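# Close and latch the thermal cycler lid, then start it

## Task

Bring the thermal cycler's lid down under control by hand, without letting it drop or slam, and latch it, which requires the lid to be fully shut and its handle resting fully down on its stop. Then press START so the cycler's display reads Running. The unanchored cycler must finish no more than a finger's width from its starting spot, still upright and barely rotated. The plate must stay lying flat in its block. Nothing may count as done if it only stays that way because the robot is holding it. Finally open the gripper and pull the arm away.

## Robot and tools

Robot: one xArm7 arm (seven joints) carrying a single parallel-jaw gripper with a wrist camera. There is only one arm, so every motion argument is a single row for that one gripper. The fingers point along the gripper's +z axis and close along its y axis. end_effector_position is the pinch point between the closed pads, roughly 2 cm short of the fingertips; closing pushes the tips about 10 mm further along +z. The pads open to at most 84 mm.

Frames: the scene frame has its origin on the table top under the arm base, +z up, and +y pointing left when facing along +x. Result poses are in this frame: position in metres, orientation as a wxyz quaternion, velocities in m/s and rad/s. The printed position can be a little off, more so at long reach. Commanded offsets, however, are expressed in the gripper's own axes.

The row: seven numbers, each within [-1, 1], in the order dx, dy, dz, rx, ry, rz, opening. The first six are a relative offset, not a pose: a target measured from the gripper pose shown in the most recent result (before any result has shown it in this scene, or for a second call inside one reply, from wherever the hand is when the action begins). Scale: 1.0 equals 0.6 m of travel or 180 degrees; rx, ry, rz form one rotation vector. Every row in a list is counted from that same base, not chained from the previous row. All zeros therefore pull the hand back to the base pose; it is not a pause. The seventh number, opening, is absolute: +1 fully open (0.084 m), -1 shut.

Tools:
- execute_actions {actions, pictures}: actions holds at most one entry. An empty list only reports the state. {"rows": [...], "steps": n} runs up to 15 rows over up to 15 control steps of 1/30 s (default 15); each row lasts one step and the final row repeats to fill the count. {"steps": n} alone is a wait of up to 300 steps, counted from the previous result, so your reply time eats into it. pictures (true/false) selects whether images come back; they do by default.
- move {target, speed}: target is one row as above (offset from the last shown pose). The hand follows a straight path toward it lasting 0.5 to 10 s (longer paths are cut at 10 s), rotating the short way. speed is the path's top speed in m/s, 0.002 to 0.5, default 0.25; rotation is capped at twice that in rad/s. The opening is applied when the move starts. The path ignores obstacles, and the real hand may lag, stray or overshoot the speed, especially with the arm nearly straight. The result adds a move: line giving the ending (done = settled near target; otherwise off_target, moving, held, fault), the limits that acted (paced = the sent pose was clipped; held = a check blocked some steps, after which the arm may lurch faster), and the distance left.
- wait {seconds}: 0 to 10 s with no new command.
- zoom_image {camera, region}: enlarges part of the latest full image; region is [x0, y0, x1, y1] in pixels from the top-left, no larger than 504 by 504. Cameras: cam_head_left, cam_head_right, cam_wrist, each 672x504.
- read_manual {section}: only "licences"; no motion.
- finished_scene {scene}: closes the current scene by number, irreversibly, and reports success. Replying without any tool call also ends things.

Motion behaviour: each control step, the commanded pose is clamped to lie within 70 mm and 16 degrees of the measured pose; damped inverse kinematics then drives the joints, favouring position over orientation. After an action ends, the arm only continues to the last clamped pose, so large offsets may need several calls; check the reported pose and send the remainder. Joint targets move at most 3.14 rad/s with a 0.16 s ramp, joints arriving together. The elbow cannot fully straighten.

Result lines: the state line (pose, velocities, Joint positions), grip_measured (current finger opening on the command scale), Hand target (where the controller is heading, shown when nothing is pending), "pose unreachable" (the clearance check altered or blocked the command; the base mount counts as arm), HELD on steps where some of your row was withheld, MOTOR HOT from 65 °C, and OVER-TEMPERATURE FAULT at 80 °C, when brakes lock until cooling. A TORQUE FAULT happens when contact load reaches a joint's limit (waist and shoulder 46.5 N m, upper arm roll, elbow and forearm roll 27.9, wrist pitch and wrist roll 18.6; held weight counts): the arm backs that joint off, freezes 10 s and drops the rest of the call.

Gripping: to hold something, command an opening well under grip_measured; the larger the gap, the firmer the squeeze (about 24 N per pad up to about 6 cm wide). A fast close can squeeze harder. Objects such as plates or blocks can only be gripped across their width on the body above any flange; a pad driven down onto a flange can jam.

Contact and pushing: while the hand is held short of its target by something firm, the force keeps building toward a cap; sending zeros does not release it, backing off does. Something that yields lets the hand continue. Faster moves and targets set deeper past the contact hit harder.

Task hints: latched means lid fully closed and handle fully down on its stop. If the lid is down but not latched, grip the handle, swing it fully up (the lid may rise), then bring it down onto its stop without releasing. START is ignored until latched. Lower the lid slowly. Avoid shoving the cycler; it slides freely. Keep the plate flat. Never knock anything off the table. Finish by opening the hand and withdrawing so nothing relies on the robot.

Each tool is called after "Emit:" as a command line: name --argument value for each argument, lists and objects as JSON in quotes; but a table of rows of numbers goes row by row, as --pt "numbers of a row", without its own name.

## Session

Emit:
execute_actions --actions '[]'

Scene clock: 0.00 s of 7800.00 s.
end_effector_position=(+0.7283, +0.3152, +0.3427) grip_measured=+1.00 end_effector_quat_wxyz=(-0.258, +0.947, -0.016, +0.189) end_effector_velocity=(+0.000, +0.000, +0.001) end_effector_angular_velocity=(+0.000, -0.002, +0.000)
Joint positions: [ 0.485  0.76  -0.001  2.148  0.43   0.854  0.171  0.084]
Joint velocities: [ 0.001 -0.    -0.001  0.002  0.     0.    -0.    -0.   ]
Motor temperatures (°C, as the motors report them): [37 38 38 34 40 45 40]
Hand target: +0.728, +0.315, +0.343; -0.258, +0.947, -0.016, +0.189

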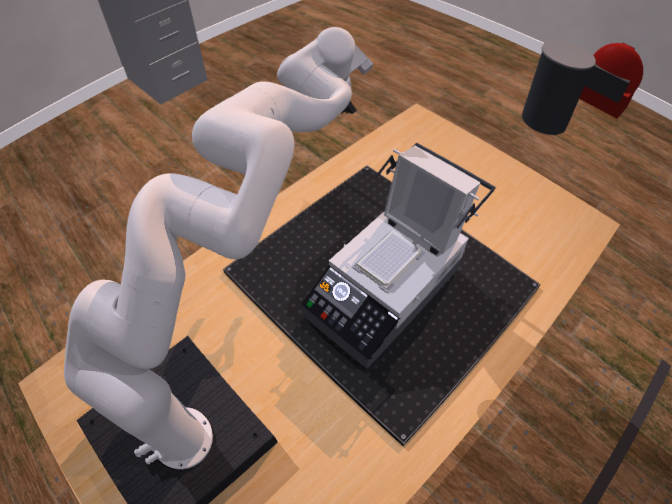

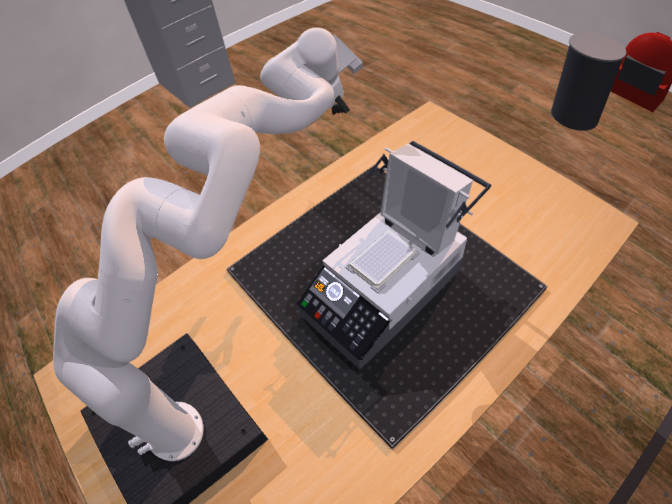

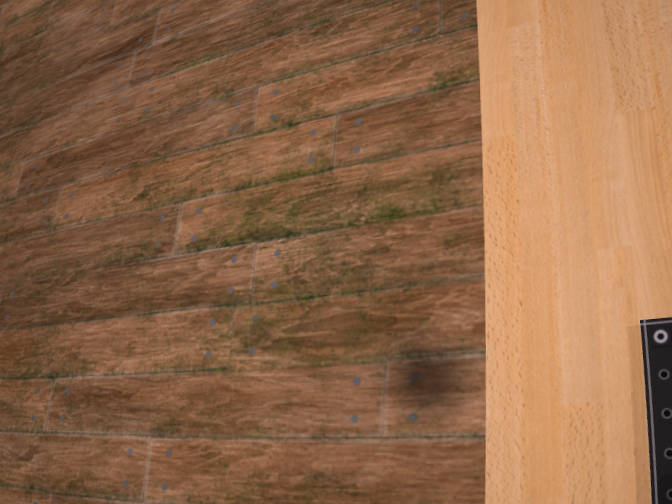

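Emit:
zoom_image --camera "cam_head_left" --region '[290,130,510,370]'

Emit:
move --target '[-0.186,0.114,-0.586,-0.167,-0.1225,-0.0104,1]'

Region (290, 130, 510, 370) of cam_head_left's 672x504 image, scaled by 2.100, with more detail than that image has; it fills the left 462 columns of this view, and the rest is white.

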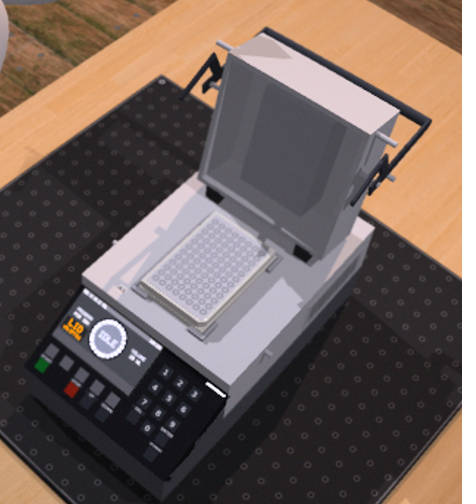

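Scene clock: 5.13 s of 7800.00 s.
end_effector_position=(+0.5010, +0.1023, +0.5503) grip_measured=+1.00 end_effector_quat_wxyz=(-0.001, +1.000, +0.002, -0.001) end_effector_velocity=(-0.001, -0.001, +0.001) end_effector_angular_velocity=(-0.002, +0.002, -0.000)
Joint positions: [ 0.452  0.339 -0.133  2.364  0.029  2.007  0.194  0.084]
Joint velocities: [-0.002  0.007 -0.001  0.016  0.     0.012 -0.002  0.   ]
Motor temperatures (°C, as the motors report them): [37 38 38 35 40 45 40]
Hand target: +0.501, +0.102, +0.550; -0.000, +1.000, +0.002, -0.001
Off the commanded pose: 0.002 m, 0 deg.
move: done

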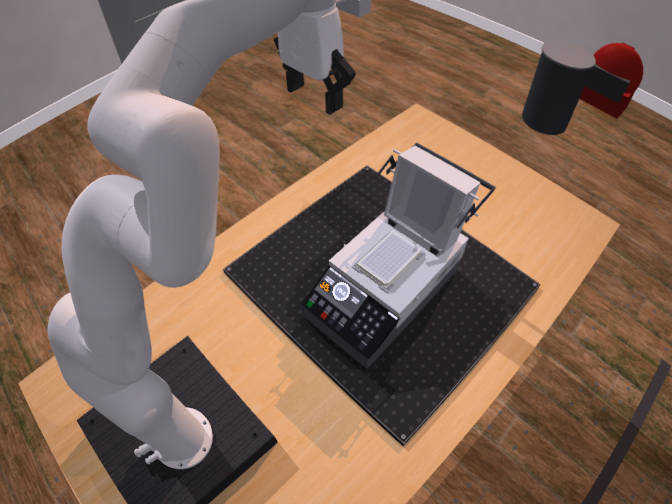

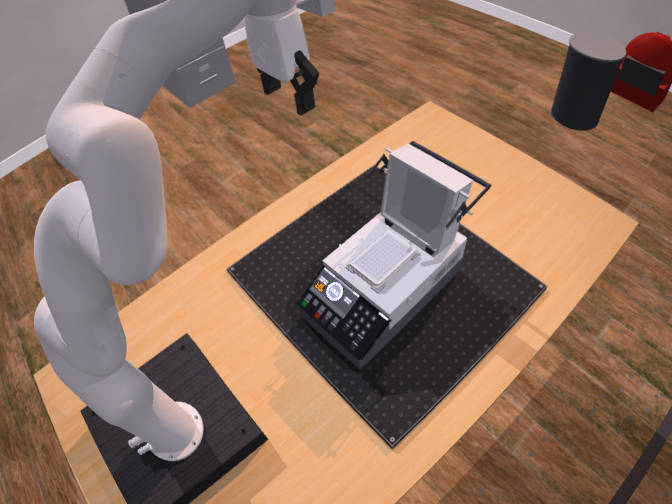

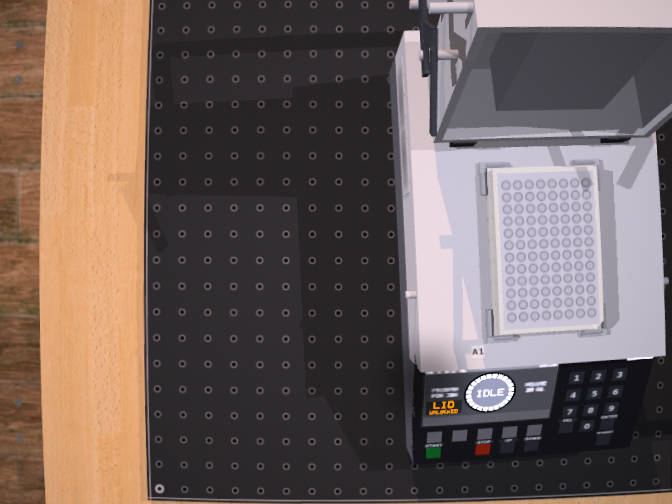

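Emit:
move --target '[0.25,0.27,0,0,0,0,1]'

Scene clock: 8.17 s of 7800.00 s.
end_effector_position=(+0.6501, -0.0598, +0.5498) grip_measured=+1.00 end_effector_quat_wxyz=(+0.015, +0.984, +0.002, +0.175) end_effector_velocity=(+0.002, -0.003, -0.003) end_effector_angular_velocity=(-0.007, +0.002, -0.001)
Joint positions: [ 0.114  0.631 -0.169  2.709  0.111  1.702 -0.115  0.084]
Joint velocities: [-0.005  0.005  0.012 -0.001 -0.015 -0.005 -0.002 -0.   ]
Motor temperatures (°C, as the motors report them): [37 38 38 35 40 45 40]
Hand target: +0.650, -0.060, +0.550; +0.015, +0.984, +0.002, +0.175
Off the commanded pose: 0.002 m, 20 deg; orientation clipped at the last step of the last action.
elbow stopped short: the move would have taken joint 4 (elbow) straighter than the controller allows; a more bent joint 4 avoids this.
move: off_target; limits=paced

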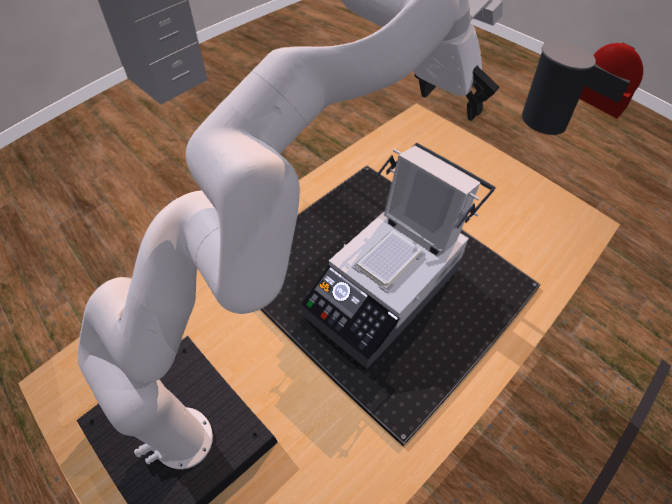

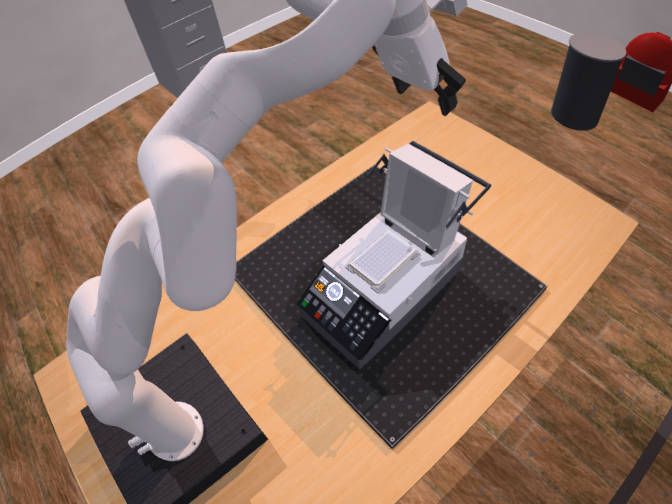

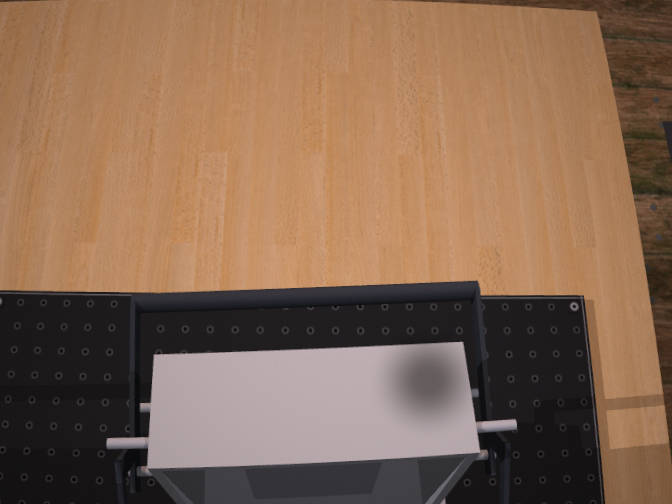

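Emit:
move --target '[0.006,-0.072,0.177,0,0,-0.515,-0.1]' --speed 0.4

Scene clock: 16.60 s of 7800.00 s.
end_effector_position=(+0.6901, -0.0201, +0.4503) grip_measured=-0.11 end_effector_quat_wxyz=(+0.137, +0.679, +0.713, +0.110) end_effector_velocity=(-0.000, +0.001, -0.002) end_effector_angular_velocity=(-0.002, +0.002, +0.009)
Joint positions: [ 0.126  0.482  0.013  2.139 -0.048  1.279 -1.622  0.039]
Joint velocities: [-0.    -0.002  0.001 -0.008  0.    -0.005 -0.009 -0.   ]
Motor temperatures (°C, as the motors report them): [37 39 38 35 40 45 40]
Hand target: +0.690, -0.020, +0.450; +0.137, +0.679, +0.713, +0.110
Off the commanded pose: 0.000 m, 0 deg.
After step 90, 2.87 s passed at rest.
move: done

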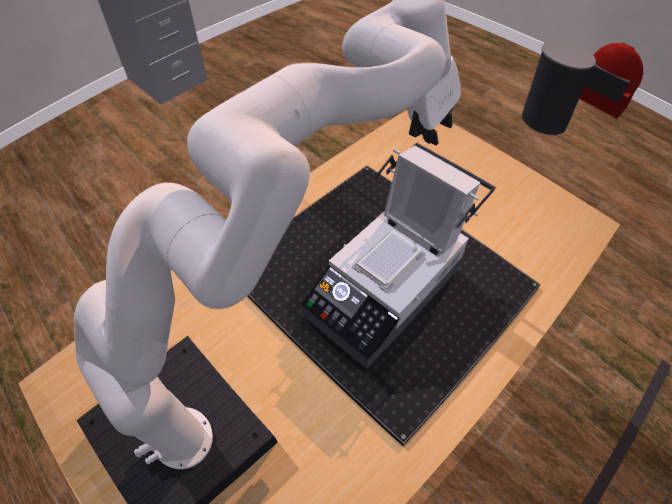

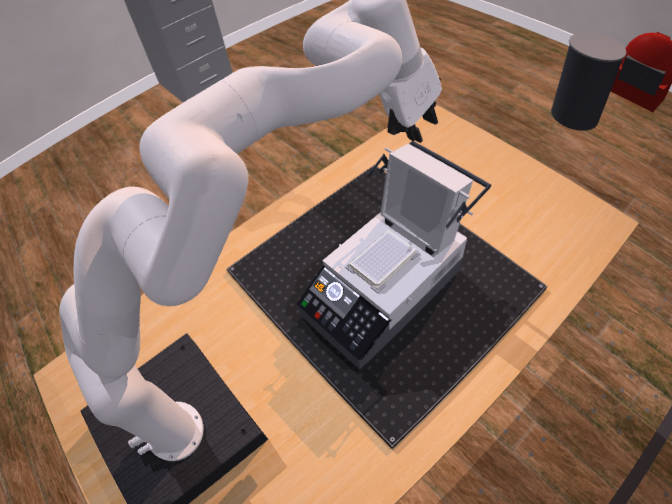

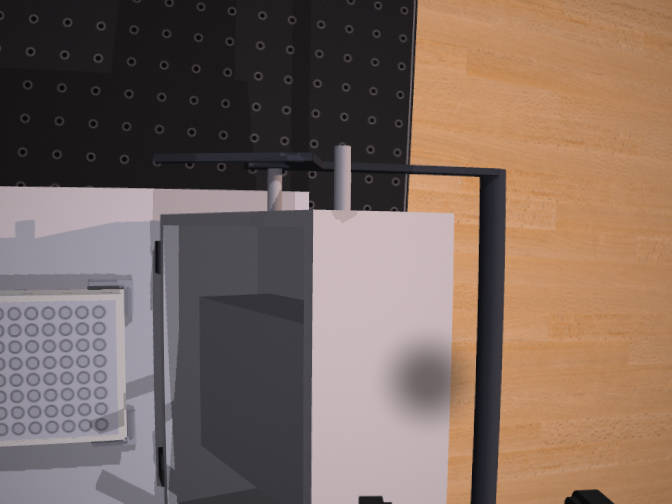

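Emit:
move --target '[0,0.06,0.15,0,0,0,-0.4]' --speed 0.15

Scene clock: 21.57 s of 7800.00 s.
end_effector_position=(+0.7545, -0.0214, +0.3788) grip_measured=-0.42 end_effector_quat_wxyz=(+0.138, +0.679, +0.712, +0.111) end_effector_velocity=(+0.002, +0.000, -0.007) end_effector_angular_velocity=(+0.001, +0.018, +0.000)
Joint positions: [ 0.127  0.809  0.01   2.468 -0.048  1.279 -1.625  0.026]
Joint velocities: [ 0.001  0.048 -0.     0.071  0.001  0.041 -0.002  0.   ]
Motor temperatures (°C, as the motors report them): [37 39 38 36 40 45 40]
Hand target: +0.755, -0.021, +0.378; +0.137, +0.679, +0.713, +0.110
Off the commanded pose: 0.001 m, 0 deg.
After step 90, 0.83 s passed at rest.
move: done

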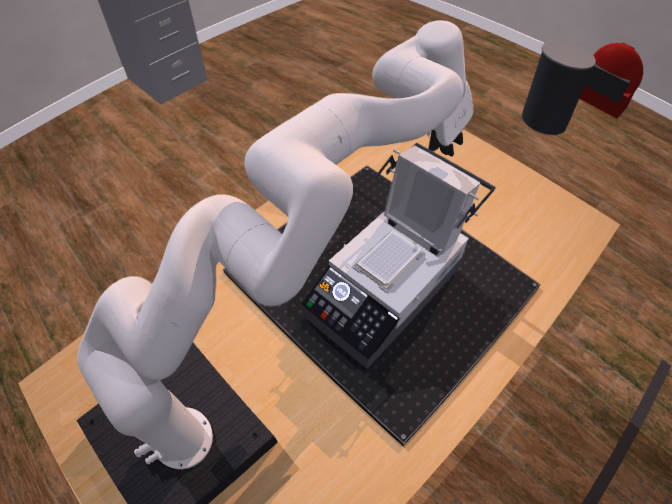

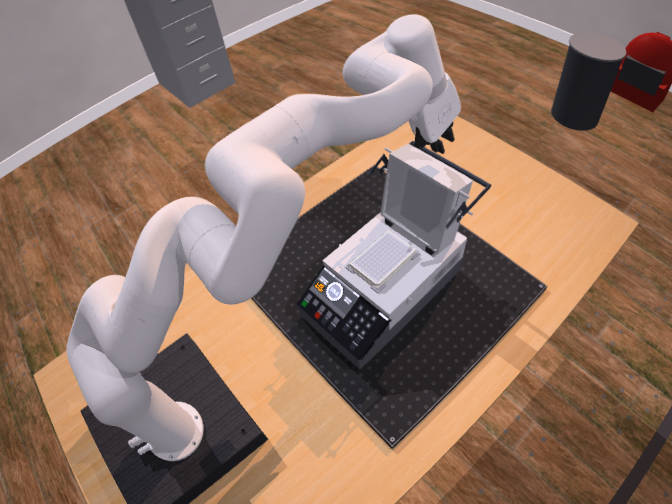

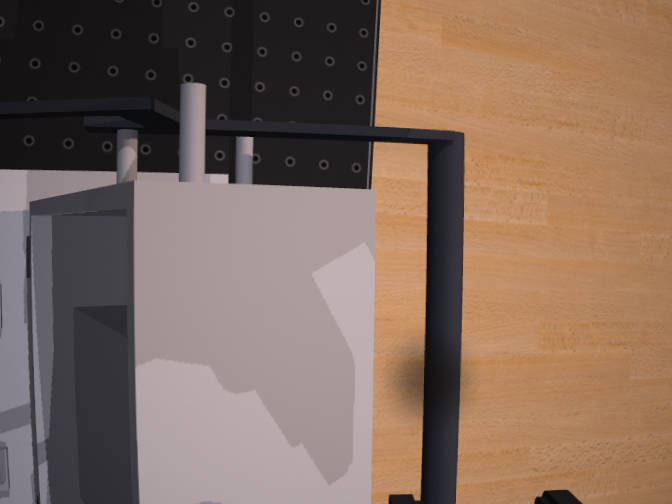

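Emit:
move --target '[0,0.009,0.09,0.022,0,0,-0.5]' --speed 0.05

Scene clock: 25.27 s of 7800.00 s.
end_effector_position=(+0.7771, -0.0229, +0.3302) grip_measured=-0.52 end_effector_quat_wxyz=(+0.136, +0.680, +0.713, +0.106) end_effector_velocity=(+0.002, -0.000, +0.003) end_effector_angular_velocity=(-0.001, -0.011, +0.000)
Joint positions: [ 0.13   1.021  0.002  2.709 -0.046  1.317 -1.628  0.021]
Joint velocities: [ 0.002 -0.001 -0.006  0.004  0.005 -0.007 -0.001 -0.   ]
Motor temperatures (°C, as the motors report them): [37 39 38 36 40 45 40]
Hand target: +0.777, -0.023, +0.330; +0.136, +0.680, +0.713, +0.106
Off the commanded pose: 0.001 m, 3 deg.
elbow stopped short: the move would have taken joint 4 (elbow) straighter than the controller allows; a more bent joint 4 avoids this.
move: off_target

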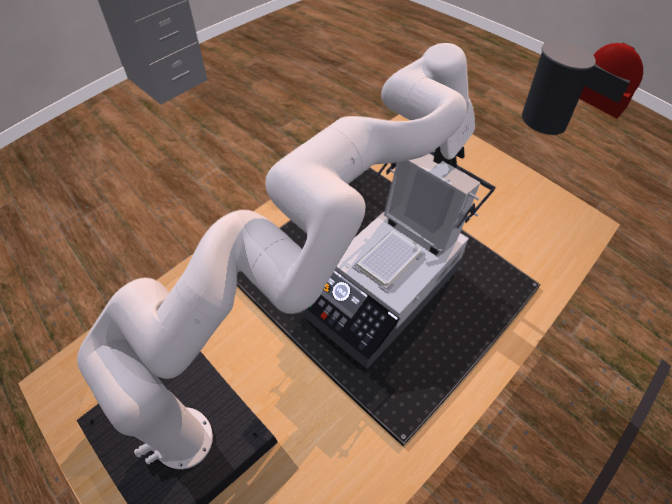

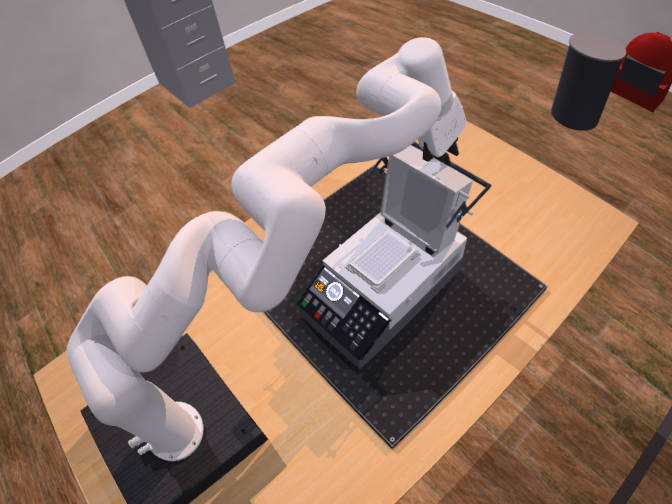

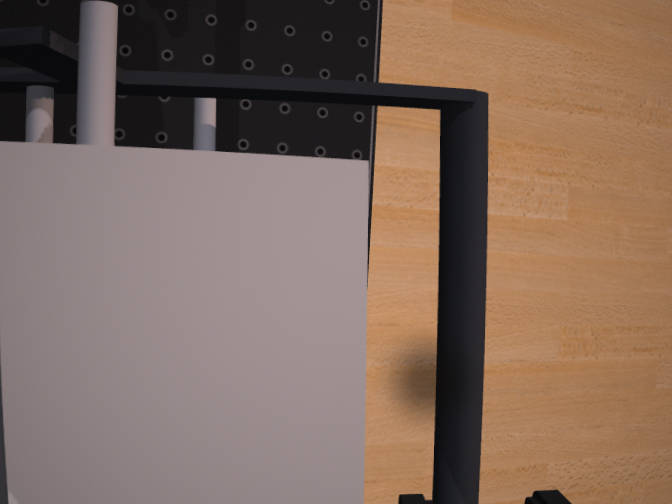

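Emit:
move --target '[0,-0.002,0.075,0,0,0,-0.5]' --speed 0.04

Scene clock: 27.50 s of 7800.00 s.
end_effector_position=(+0.7910, -0.0245, +0.3052) grip_measured=-0.50 end_effector_quat_wxyz=(+0.144, +0.679, +0.711, +0.114) end_effector_velocity=(+0.002, -0.001, +0.001) end_effector_angular_velocity=(-0.001, -0.011, -0.001)
Joint positions: [ 0.127  1.072  0.002  2.718 -0.044  1.252 -1.629  0.022]
Joint velocities: [-0.001 -0.004 -0.001 -0.009  0.001 -0.017 -0.001  0.001]
Motor temperatures (°C, as the motors report them): [37 39 38 36 40 45 40]
Hand target: +0.791, -0.025, +0.287; +0.136, +0.680, +0.712, +0.107
Off the commanded pose: 0.018 m, 1 deg.
elbow stopped short: the move would have taken joint 4 (elbow) straighter than the controller allows; a more bent joint 4 avoids this.
move: off_target

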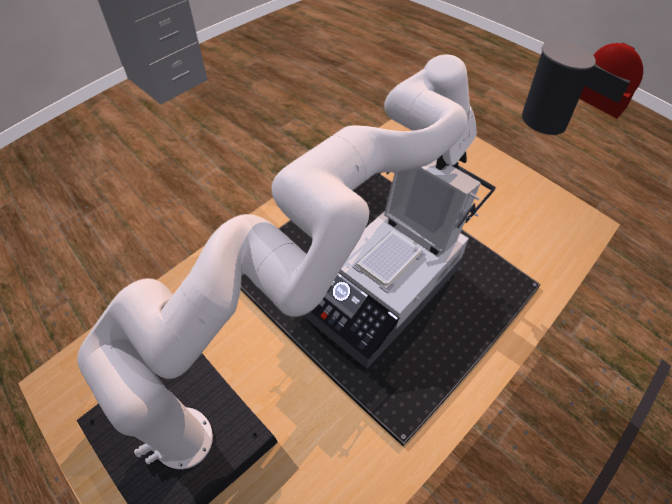

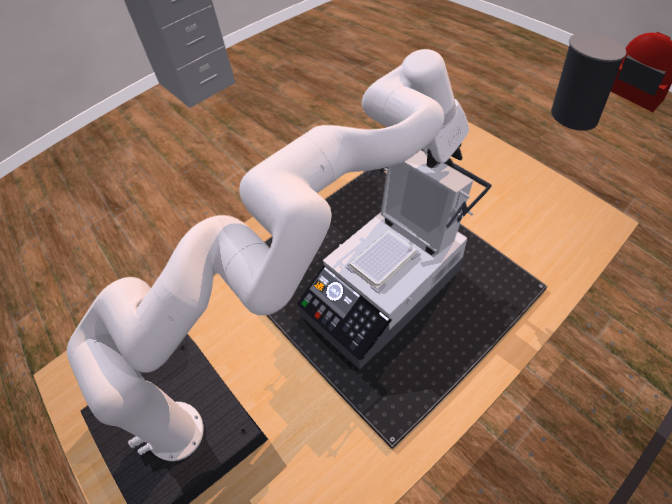

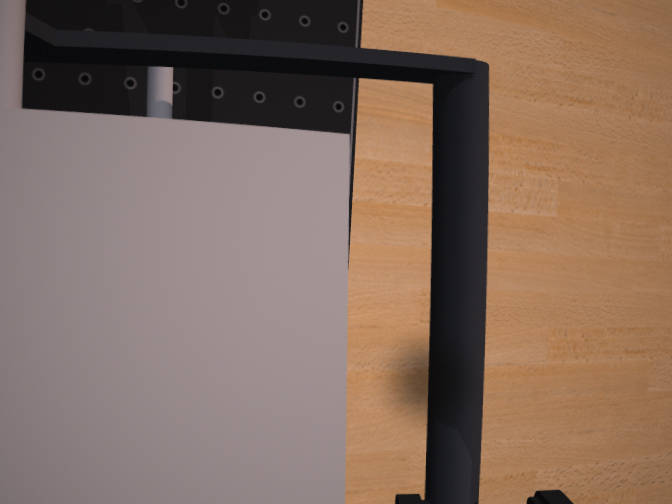

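Emit:
move --target '[0,-0.011,-0.01,0,0,0,-0.4]' --speed 0.05

Emit:
move --target '[0,0,0.05,0,0,0,-0.4]' --speed 0.03

Scene clock: 29.67 s of 7800.00 s.
end_effector_position=(+0.7834, -0.0255, +0.3099) grip_measured=-0.43 end_effector_quat_wxyz=(+0.144, +0.679, +0.711, +0.113) end_effector_velocity=(-0.000, +0.001, +0.000) end_effector_angular_velocity=(+0.001, -0.037, +0.002)
Joint positions: [ 0.125  0.931  0.002  2.476 -0.047  1.152 -1.624  0.025]
Joint velocities: [-0.001 -0.113  0.001 -0.217 -0.002 -0.141  0.005 -0.   ]
Motor temperatures (°C, as the motors report them): [37 39 38 36 40 45 40]
Hand target: +0.783, -0.024, +0.308; +0.143, +0.679, +0.711, +0.114
Off the commanded pose: 0.002 m, 0 deg.
move: done

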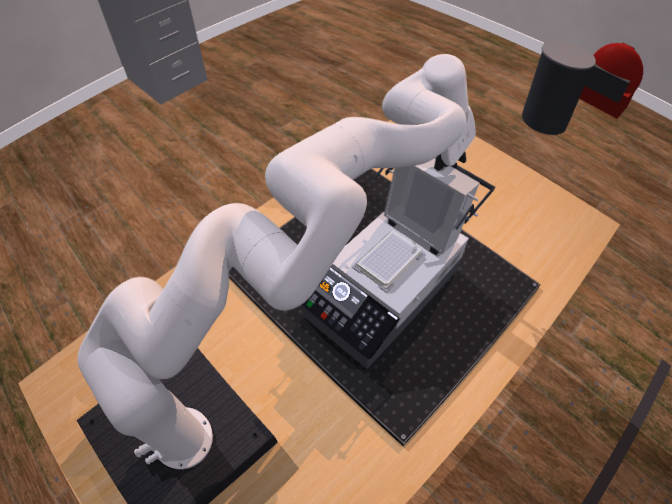

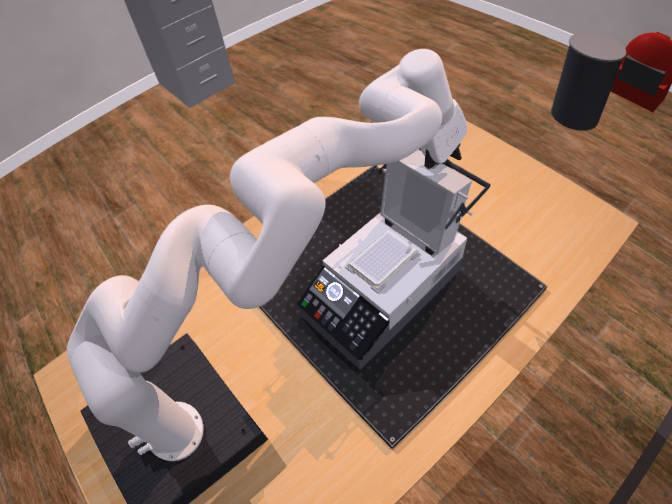

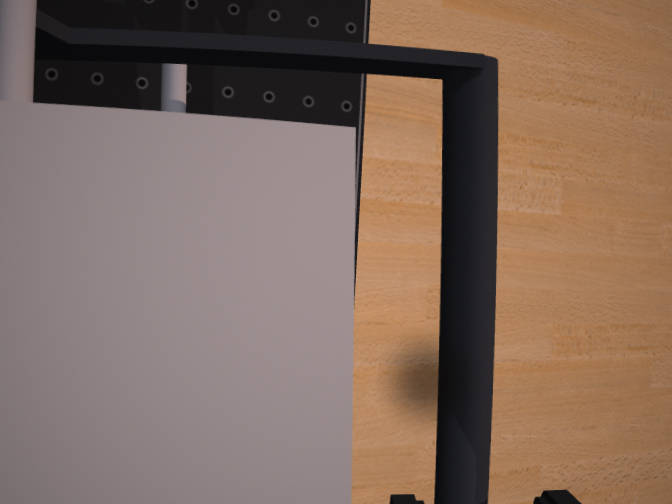

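Scene clock: 31.17 s of 7800.00 s.
end_effector_position=(+0.7951, -0.0266, +0.3070) grip_measured=-0.34 end_effector_quat_wxyz=(+0.155, +0.677, +0.708, +0.124) end_effector_velocity=(+0.001, -0.000, +0.001) end_effector_angular_velocity=(-0.001, -0.003, +0.000)
Joint positions: [ 0.123  0.983  0.003  2.545 -0.047  1.137 -1.625  0.029]
Joint velocities: [-0.     0.003 -0.     0.006 -0.001  0.001 -0.     0.001]
Motor temperatures (°C, as the motors report them): [37 39 38 36 40 45 40]
Hand target: +0.793, -0.027, +0.282; +0.144, +0.679, +0.711, +0.114
Off the commanded pose: 0.025 m, 2 deg.
move: off_target

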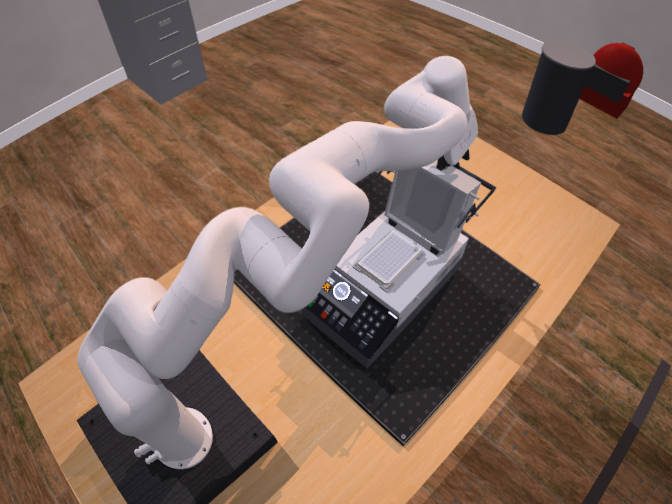

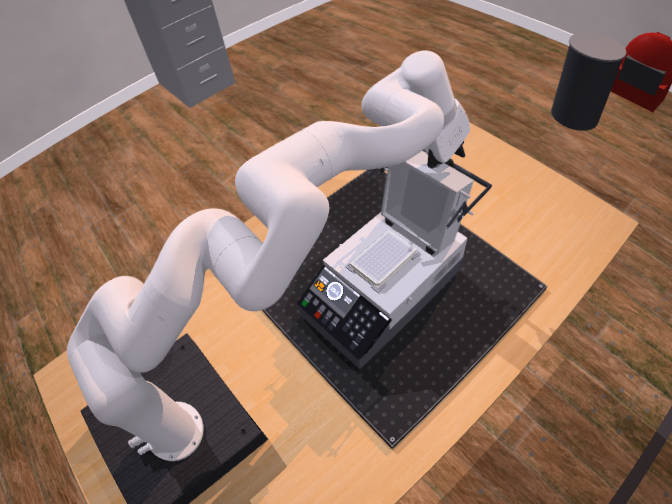

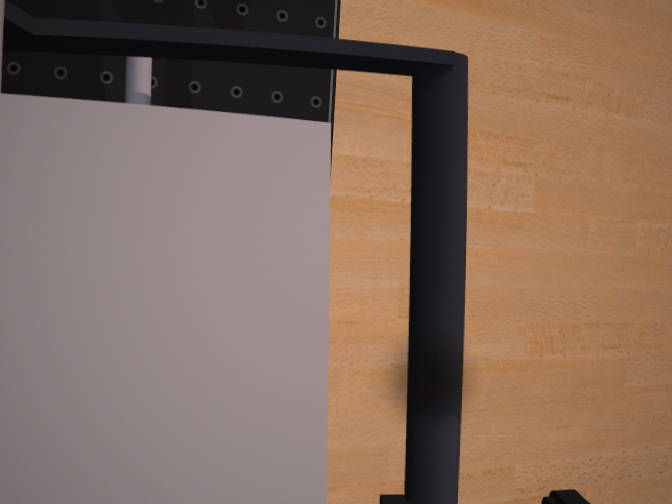

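Emit:
move --target '[0,-0.01,-0.03,0,0,0,-0.4]' --speed 0.05

Emit:
zoom_image --camera "cam_head_right" --region '[370,110,510,240]'

Emit:
zoom_image --camera "cam_wrist" --region '[330,380,630,504]'

Scene clock: 34.67 s of 7800.00 s.
end_effector_position=(+0.7826, -0.0263, +0.3207) grip_measured=-0.42 end_effector_quat_wxyz=(+0.155, +0.678, +0.708, +0.124) end_effector_velocity=(+0.001, +0.001, +0.004) end_effector_angular_velocity=(+0.001, -0.007, +0.001)
Joint positions: [ 0.123  0.863  0.003  2.374 -0.049  1.086 -1.622  0.026]
Joint velocities: [ 0.001 -0.005  0.001 -0.001  0.001 -0.003  0.    -0.   ]
Motor temperatures (°C, as the motors report them): [37 39 38 35 40 45 40]
Hand target: +0.783, -0.026, +0.321; +0.155, +0.677, +0.708, +0.124
Off the commanded pose: 0.001 m, 0 deg.
move: done

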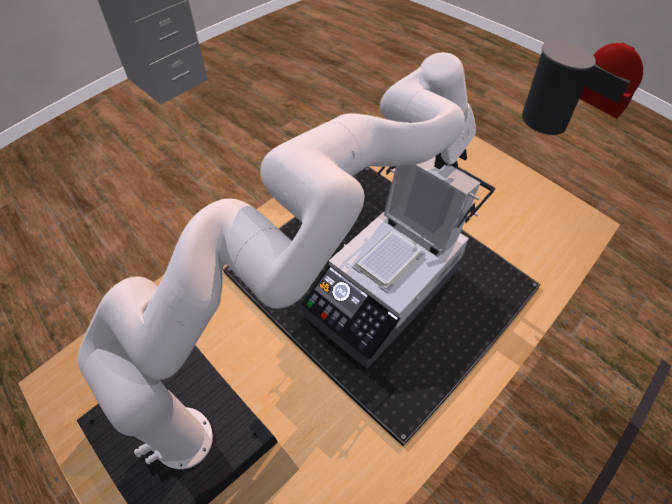

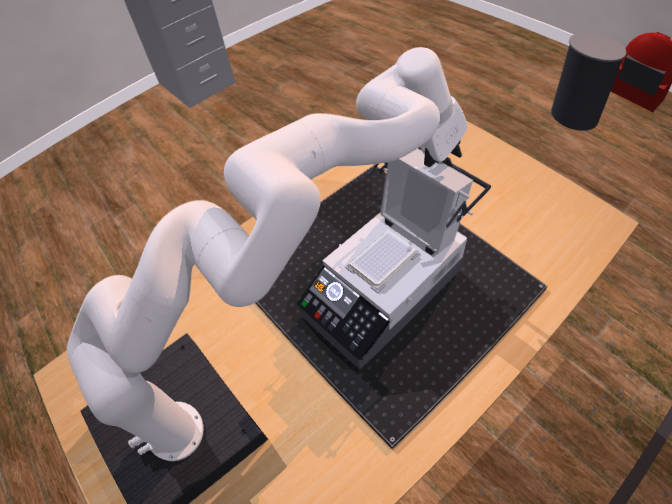

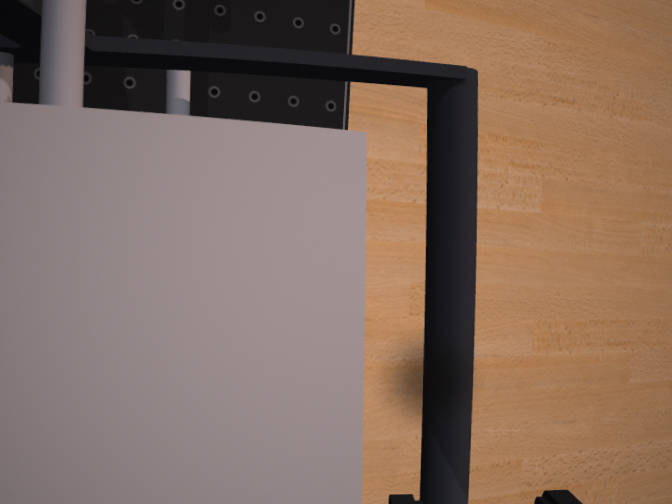

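Region (370, 110, 510, 240) of cam_head_right's 672x504 image, scaled by 3.600, with more detail than that image has; it fills the top 468 rows of this view, and the rest is white.

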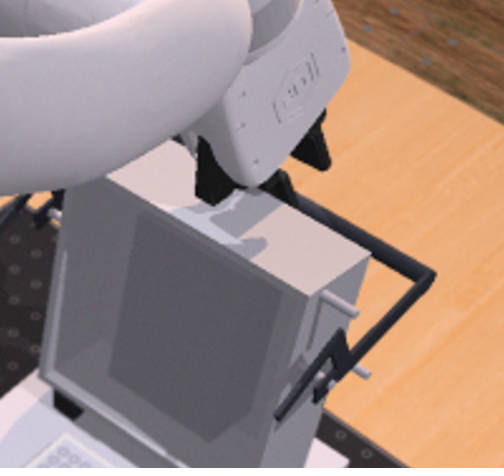

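Region (330, 380, 630, 504) of cam_wrist's 672x504 image, scaled by 1.680, with more detail than that image has; it fills the top 208 rows of this view, and the rest is white.

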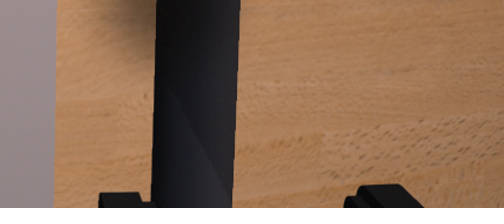

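Emit:
move --target '[0,-0.006,0.022,0.025,0,0,-0.5]' --speed 0.03

Emit:
move --target '[0,0,0.015,0,0,0,-0.55]' --speed 0.02

Scene clock: 37.97 s of 7800.00 s.
end_effector_position=(+0.7841, -0.0269, +0.3095) grip_measured=-0.52 end_effector_quat_wxyz=(+0.138, +0.681, +0.711, +0.105) end_effector_velocity=(+0.000, -0.000, +0.000) end_effector_angular_velocity=(+0.000, -0.001, -0.001)
Joint positions: [ 0.126  1.056 -0.002  2.71  -0.046  1.282 -1.627  0.021]
Joint velocities: [ 0.     0.003 -0.005  0.005  0.005  0.002 -0.001 -0.   ]
Motor temperatures (°C, as the motors report them): [37 39 38 36 40 45 40]
Hand target: +0.784, -0.027, +0.307; +0.136, +0.682, +0.711, +0.103
Off the commanded pose: 0.002 m, 2 deg.
elbow stopped short: the move would have taken joint 4 (elbow) straighter than the controller allows; a more bent joint 4 avoids this.
move: done

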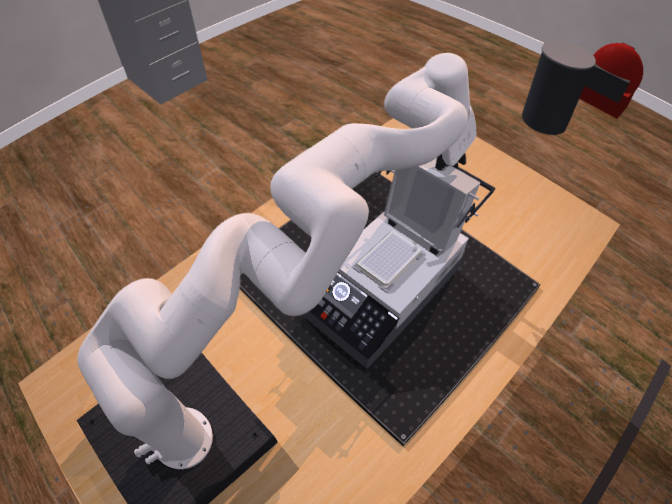

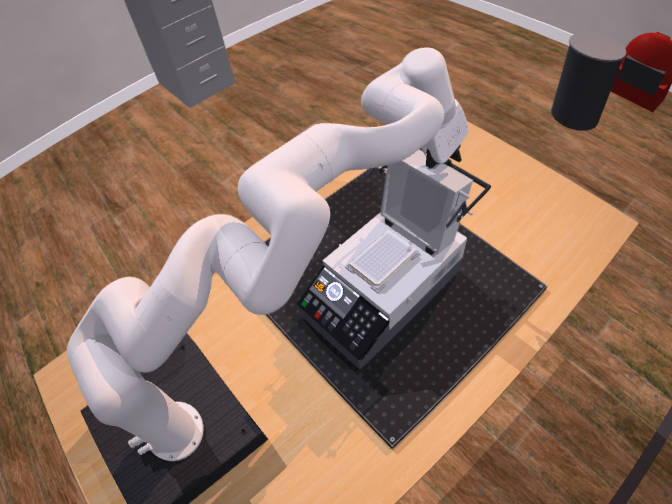

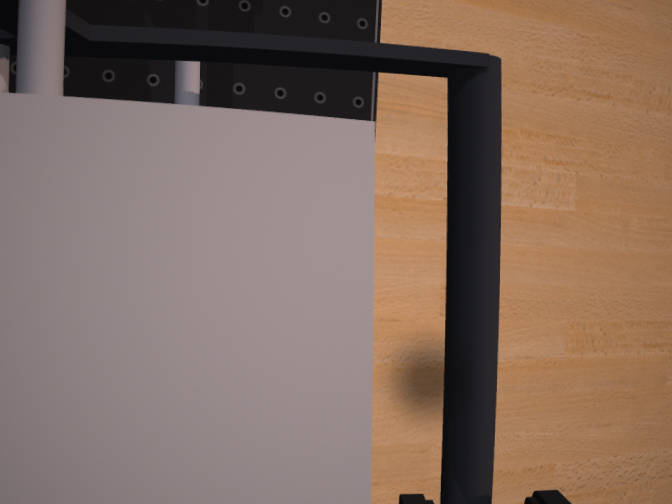

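Scene clock: 38.67 s of 7800.00 s.
end_effector_position=(+0.7875, -0.0273, +0.3057) grip_measured=-0.57 end_effector_quat_wxyz=(+0.141, +0.681, +0.711, +0.108) end_effector_velocity=(+0.001, -0.000, -0.003) end_effector_angular_velocity=(-0.000, +0.000, -0.000)
Joint positions: [ 0.126  1.065 -0.003  2.712 -0.045  1.266 -1.628  0.019]
Joint velocities: [-0.     0.004 -0.    -0.002  0.    -0.006 -0.     0.   ]
Motor temperatures (°C, as the motors report them): [37 39 38 36 40 45 40]
Hand target: +0.787, -0.027, +0.301; +0.138, +0.681, +0.711, +0.106
Off the commanded pose: 0.005 m, 1 deg.
elbow stopped short: the move would have taken joint 4 (elbow) straighter than the controller allows; a more bent joint 4 avoids this.
move: off_target

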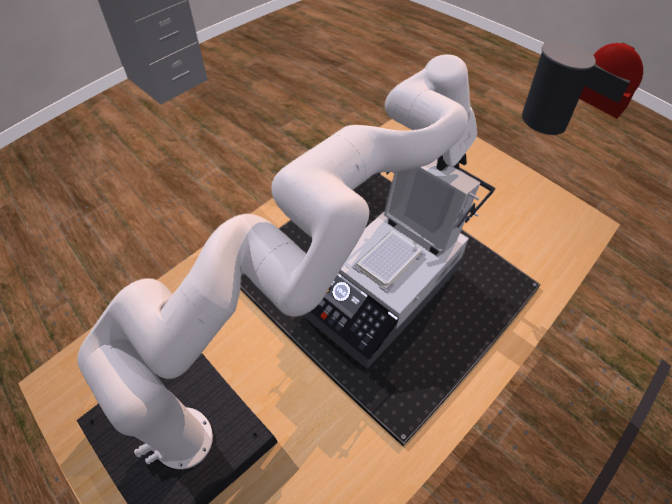

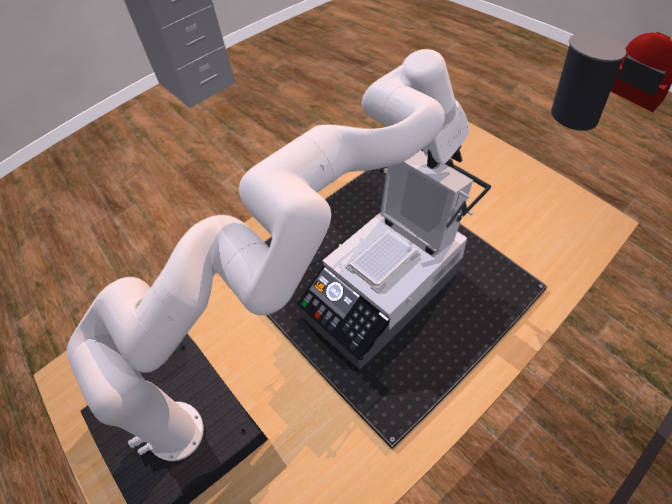

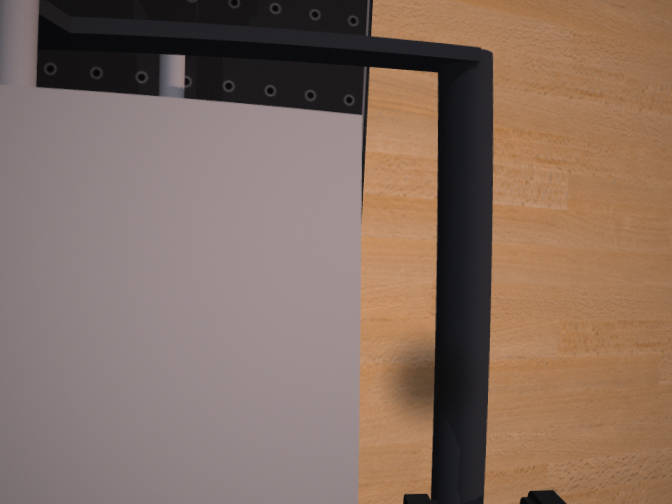

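Emit:
execute_actions --actions '[{"rows":[[0,0,0,0,0,0,-0.65],[0,0,0,0,0,0,-0.65],[0,0,0,0,0,0,-0.7],[0,0,0,0,0,0,-0.7],[0,0,0,0,0,0,-0.8],[0,0,0,0,0,0,-0.8],[0,0,0,0,0,0,-1]]}]'

Emit:
zoom_image --camera "cam_head_left" --region '[400,120,510,220]'

Scene clock: 40.40 s of 7800.00 s.
end_effector_position=(+0.7861, -0.0276, +0.3052) grip_measured=-0.83 end_effector_quat_wxyz=(+0.139, +0.681, +0.711, +0.106) end_effector_velocity=(+0.000, -0.000, +0.000) end_effector_angular_velocity=(-0.000, -0.001, -0.001)
Joint positions: [ 0.125  1.062 -0.003  2.707 -0.045  1.27  -1.628  0.007]
Joint velocities: [-0.     0.002 -0.     0.005 -0.     0.002  0.     0.   ]
Motor temperatures (°C, as the motors report them): [37 39 38 35 40 45 40]
Hand target: +0.787, -0.027, +0.306; +0.141, +0.681, +0.711, +0.108
Off the commanded pose: 0.002 m, 0 deg.
elbow stopped short: the move would have taken joint 4 (elbow) straighter than the controller allows; a more bent joint 4 avoids this.
Steps of this call (steps 1 to 37: nothing new was sent; steps 38 to 52: all 15 steps of this action). Readings (end_effector_position):
38: (+0.7873, -0.0274, +0.3054)
39: (+0.7871, -0.0275, +0.3055)
41: (+0.7866, -0.0275, +0.3053)
45: (+0.7856, -0.0276, +0.3049)
52: the state above

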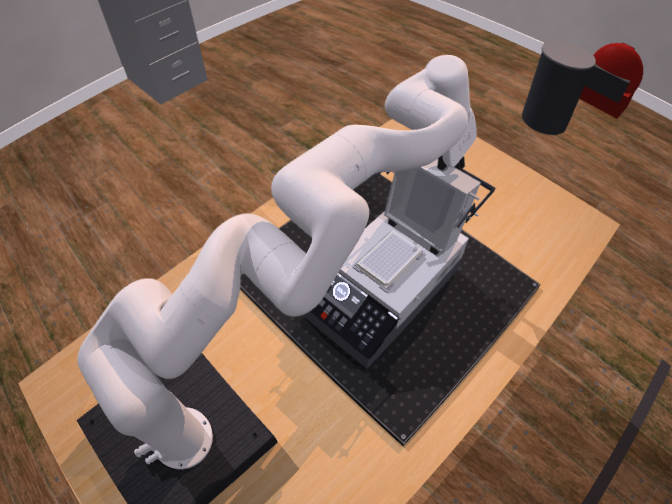

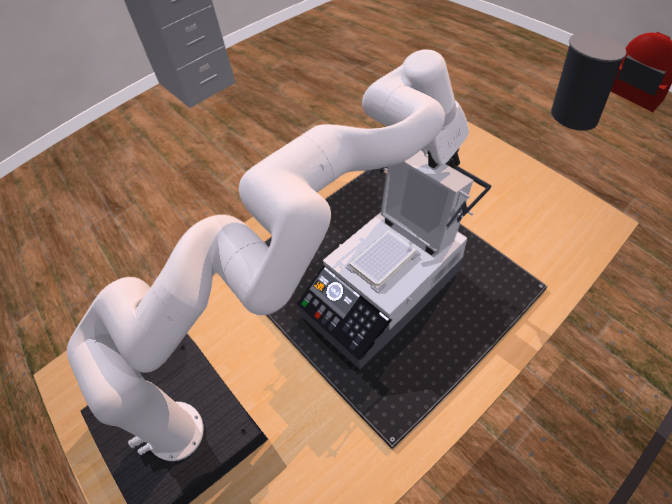

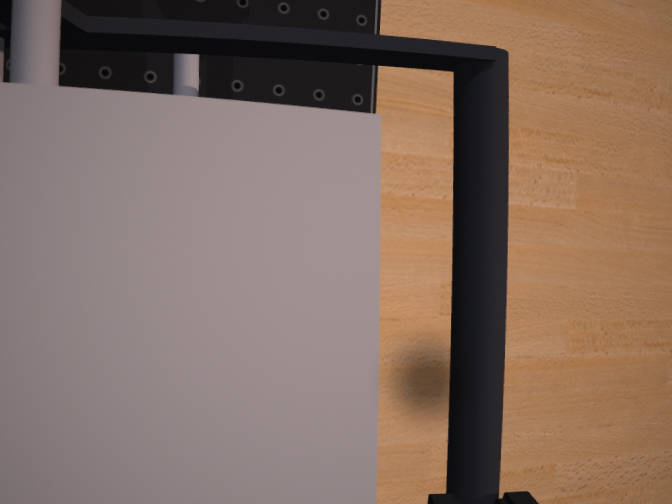

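Region (400, 120, 510, 220) of cam_head_left's 672x504 image, scaled by 4.582, with more detail than that image has; it fills the top 458 rows of this view, and the rest is white.

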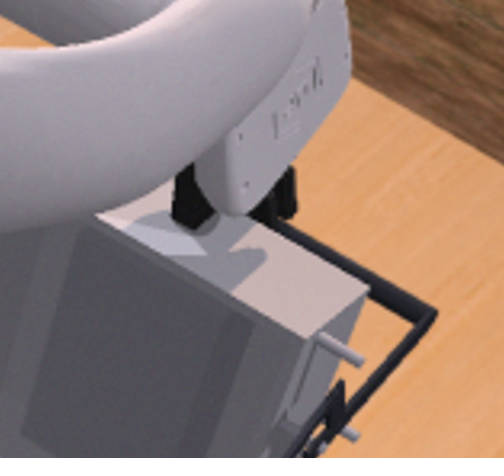

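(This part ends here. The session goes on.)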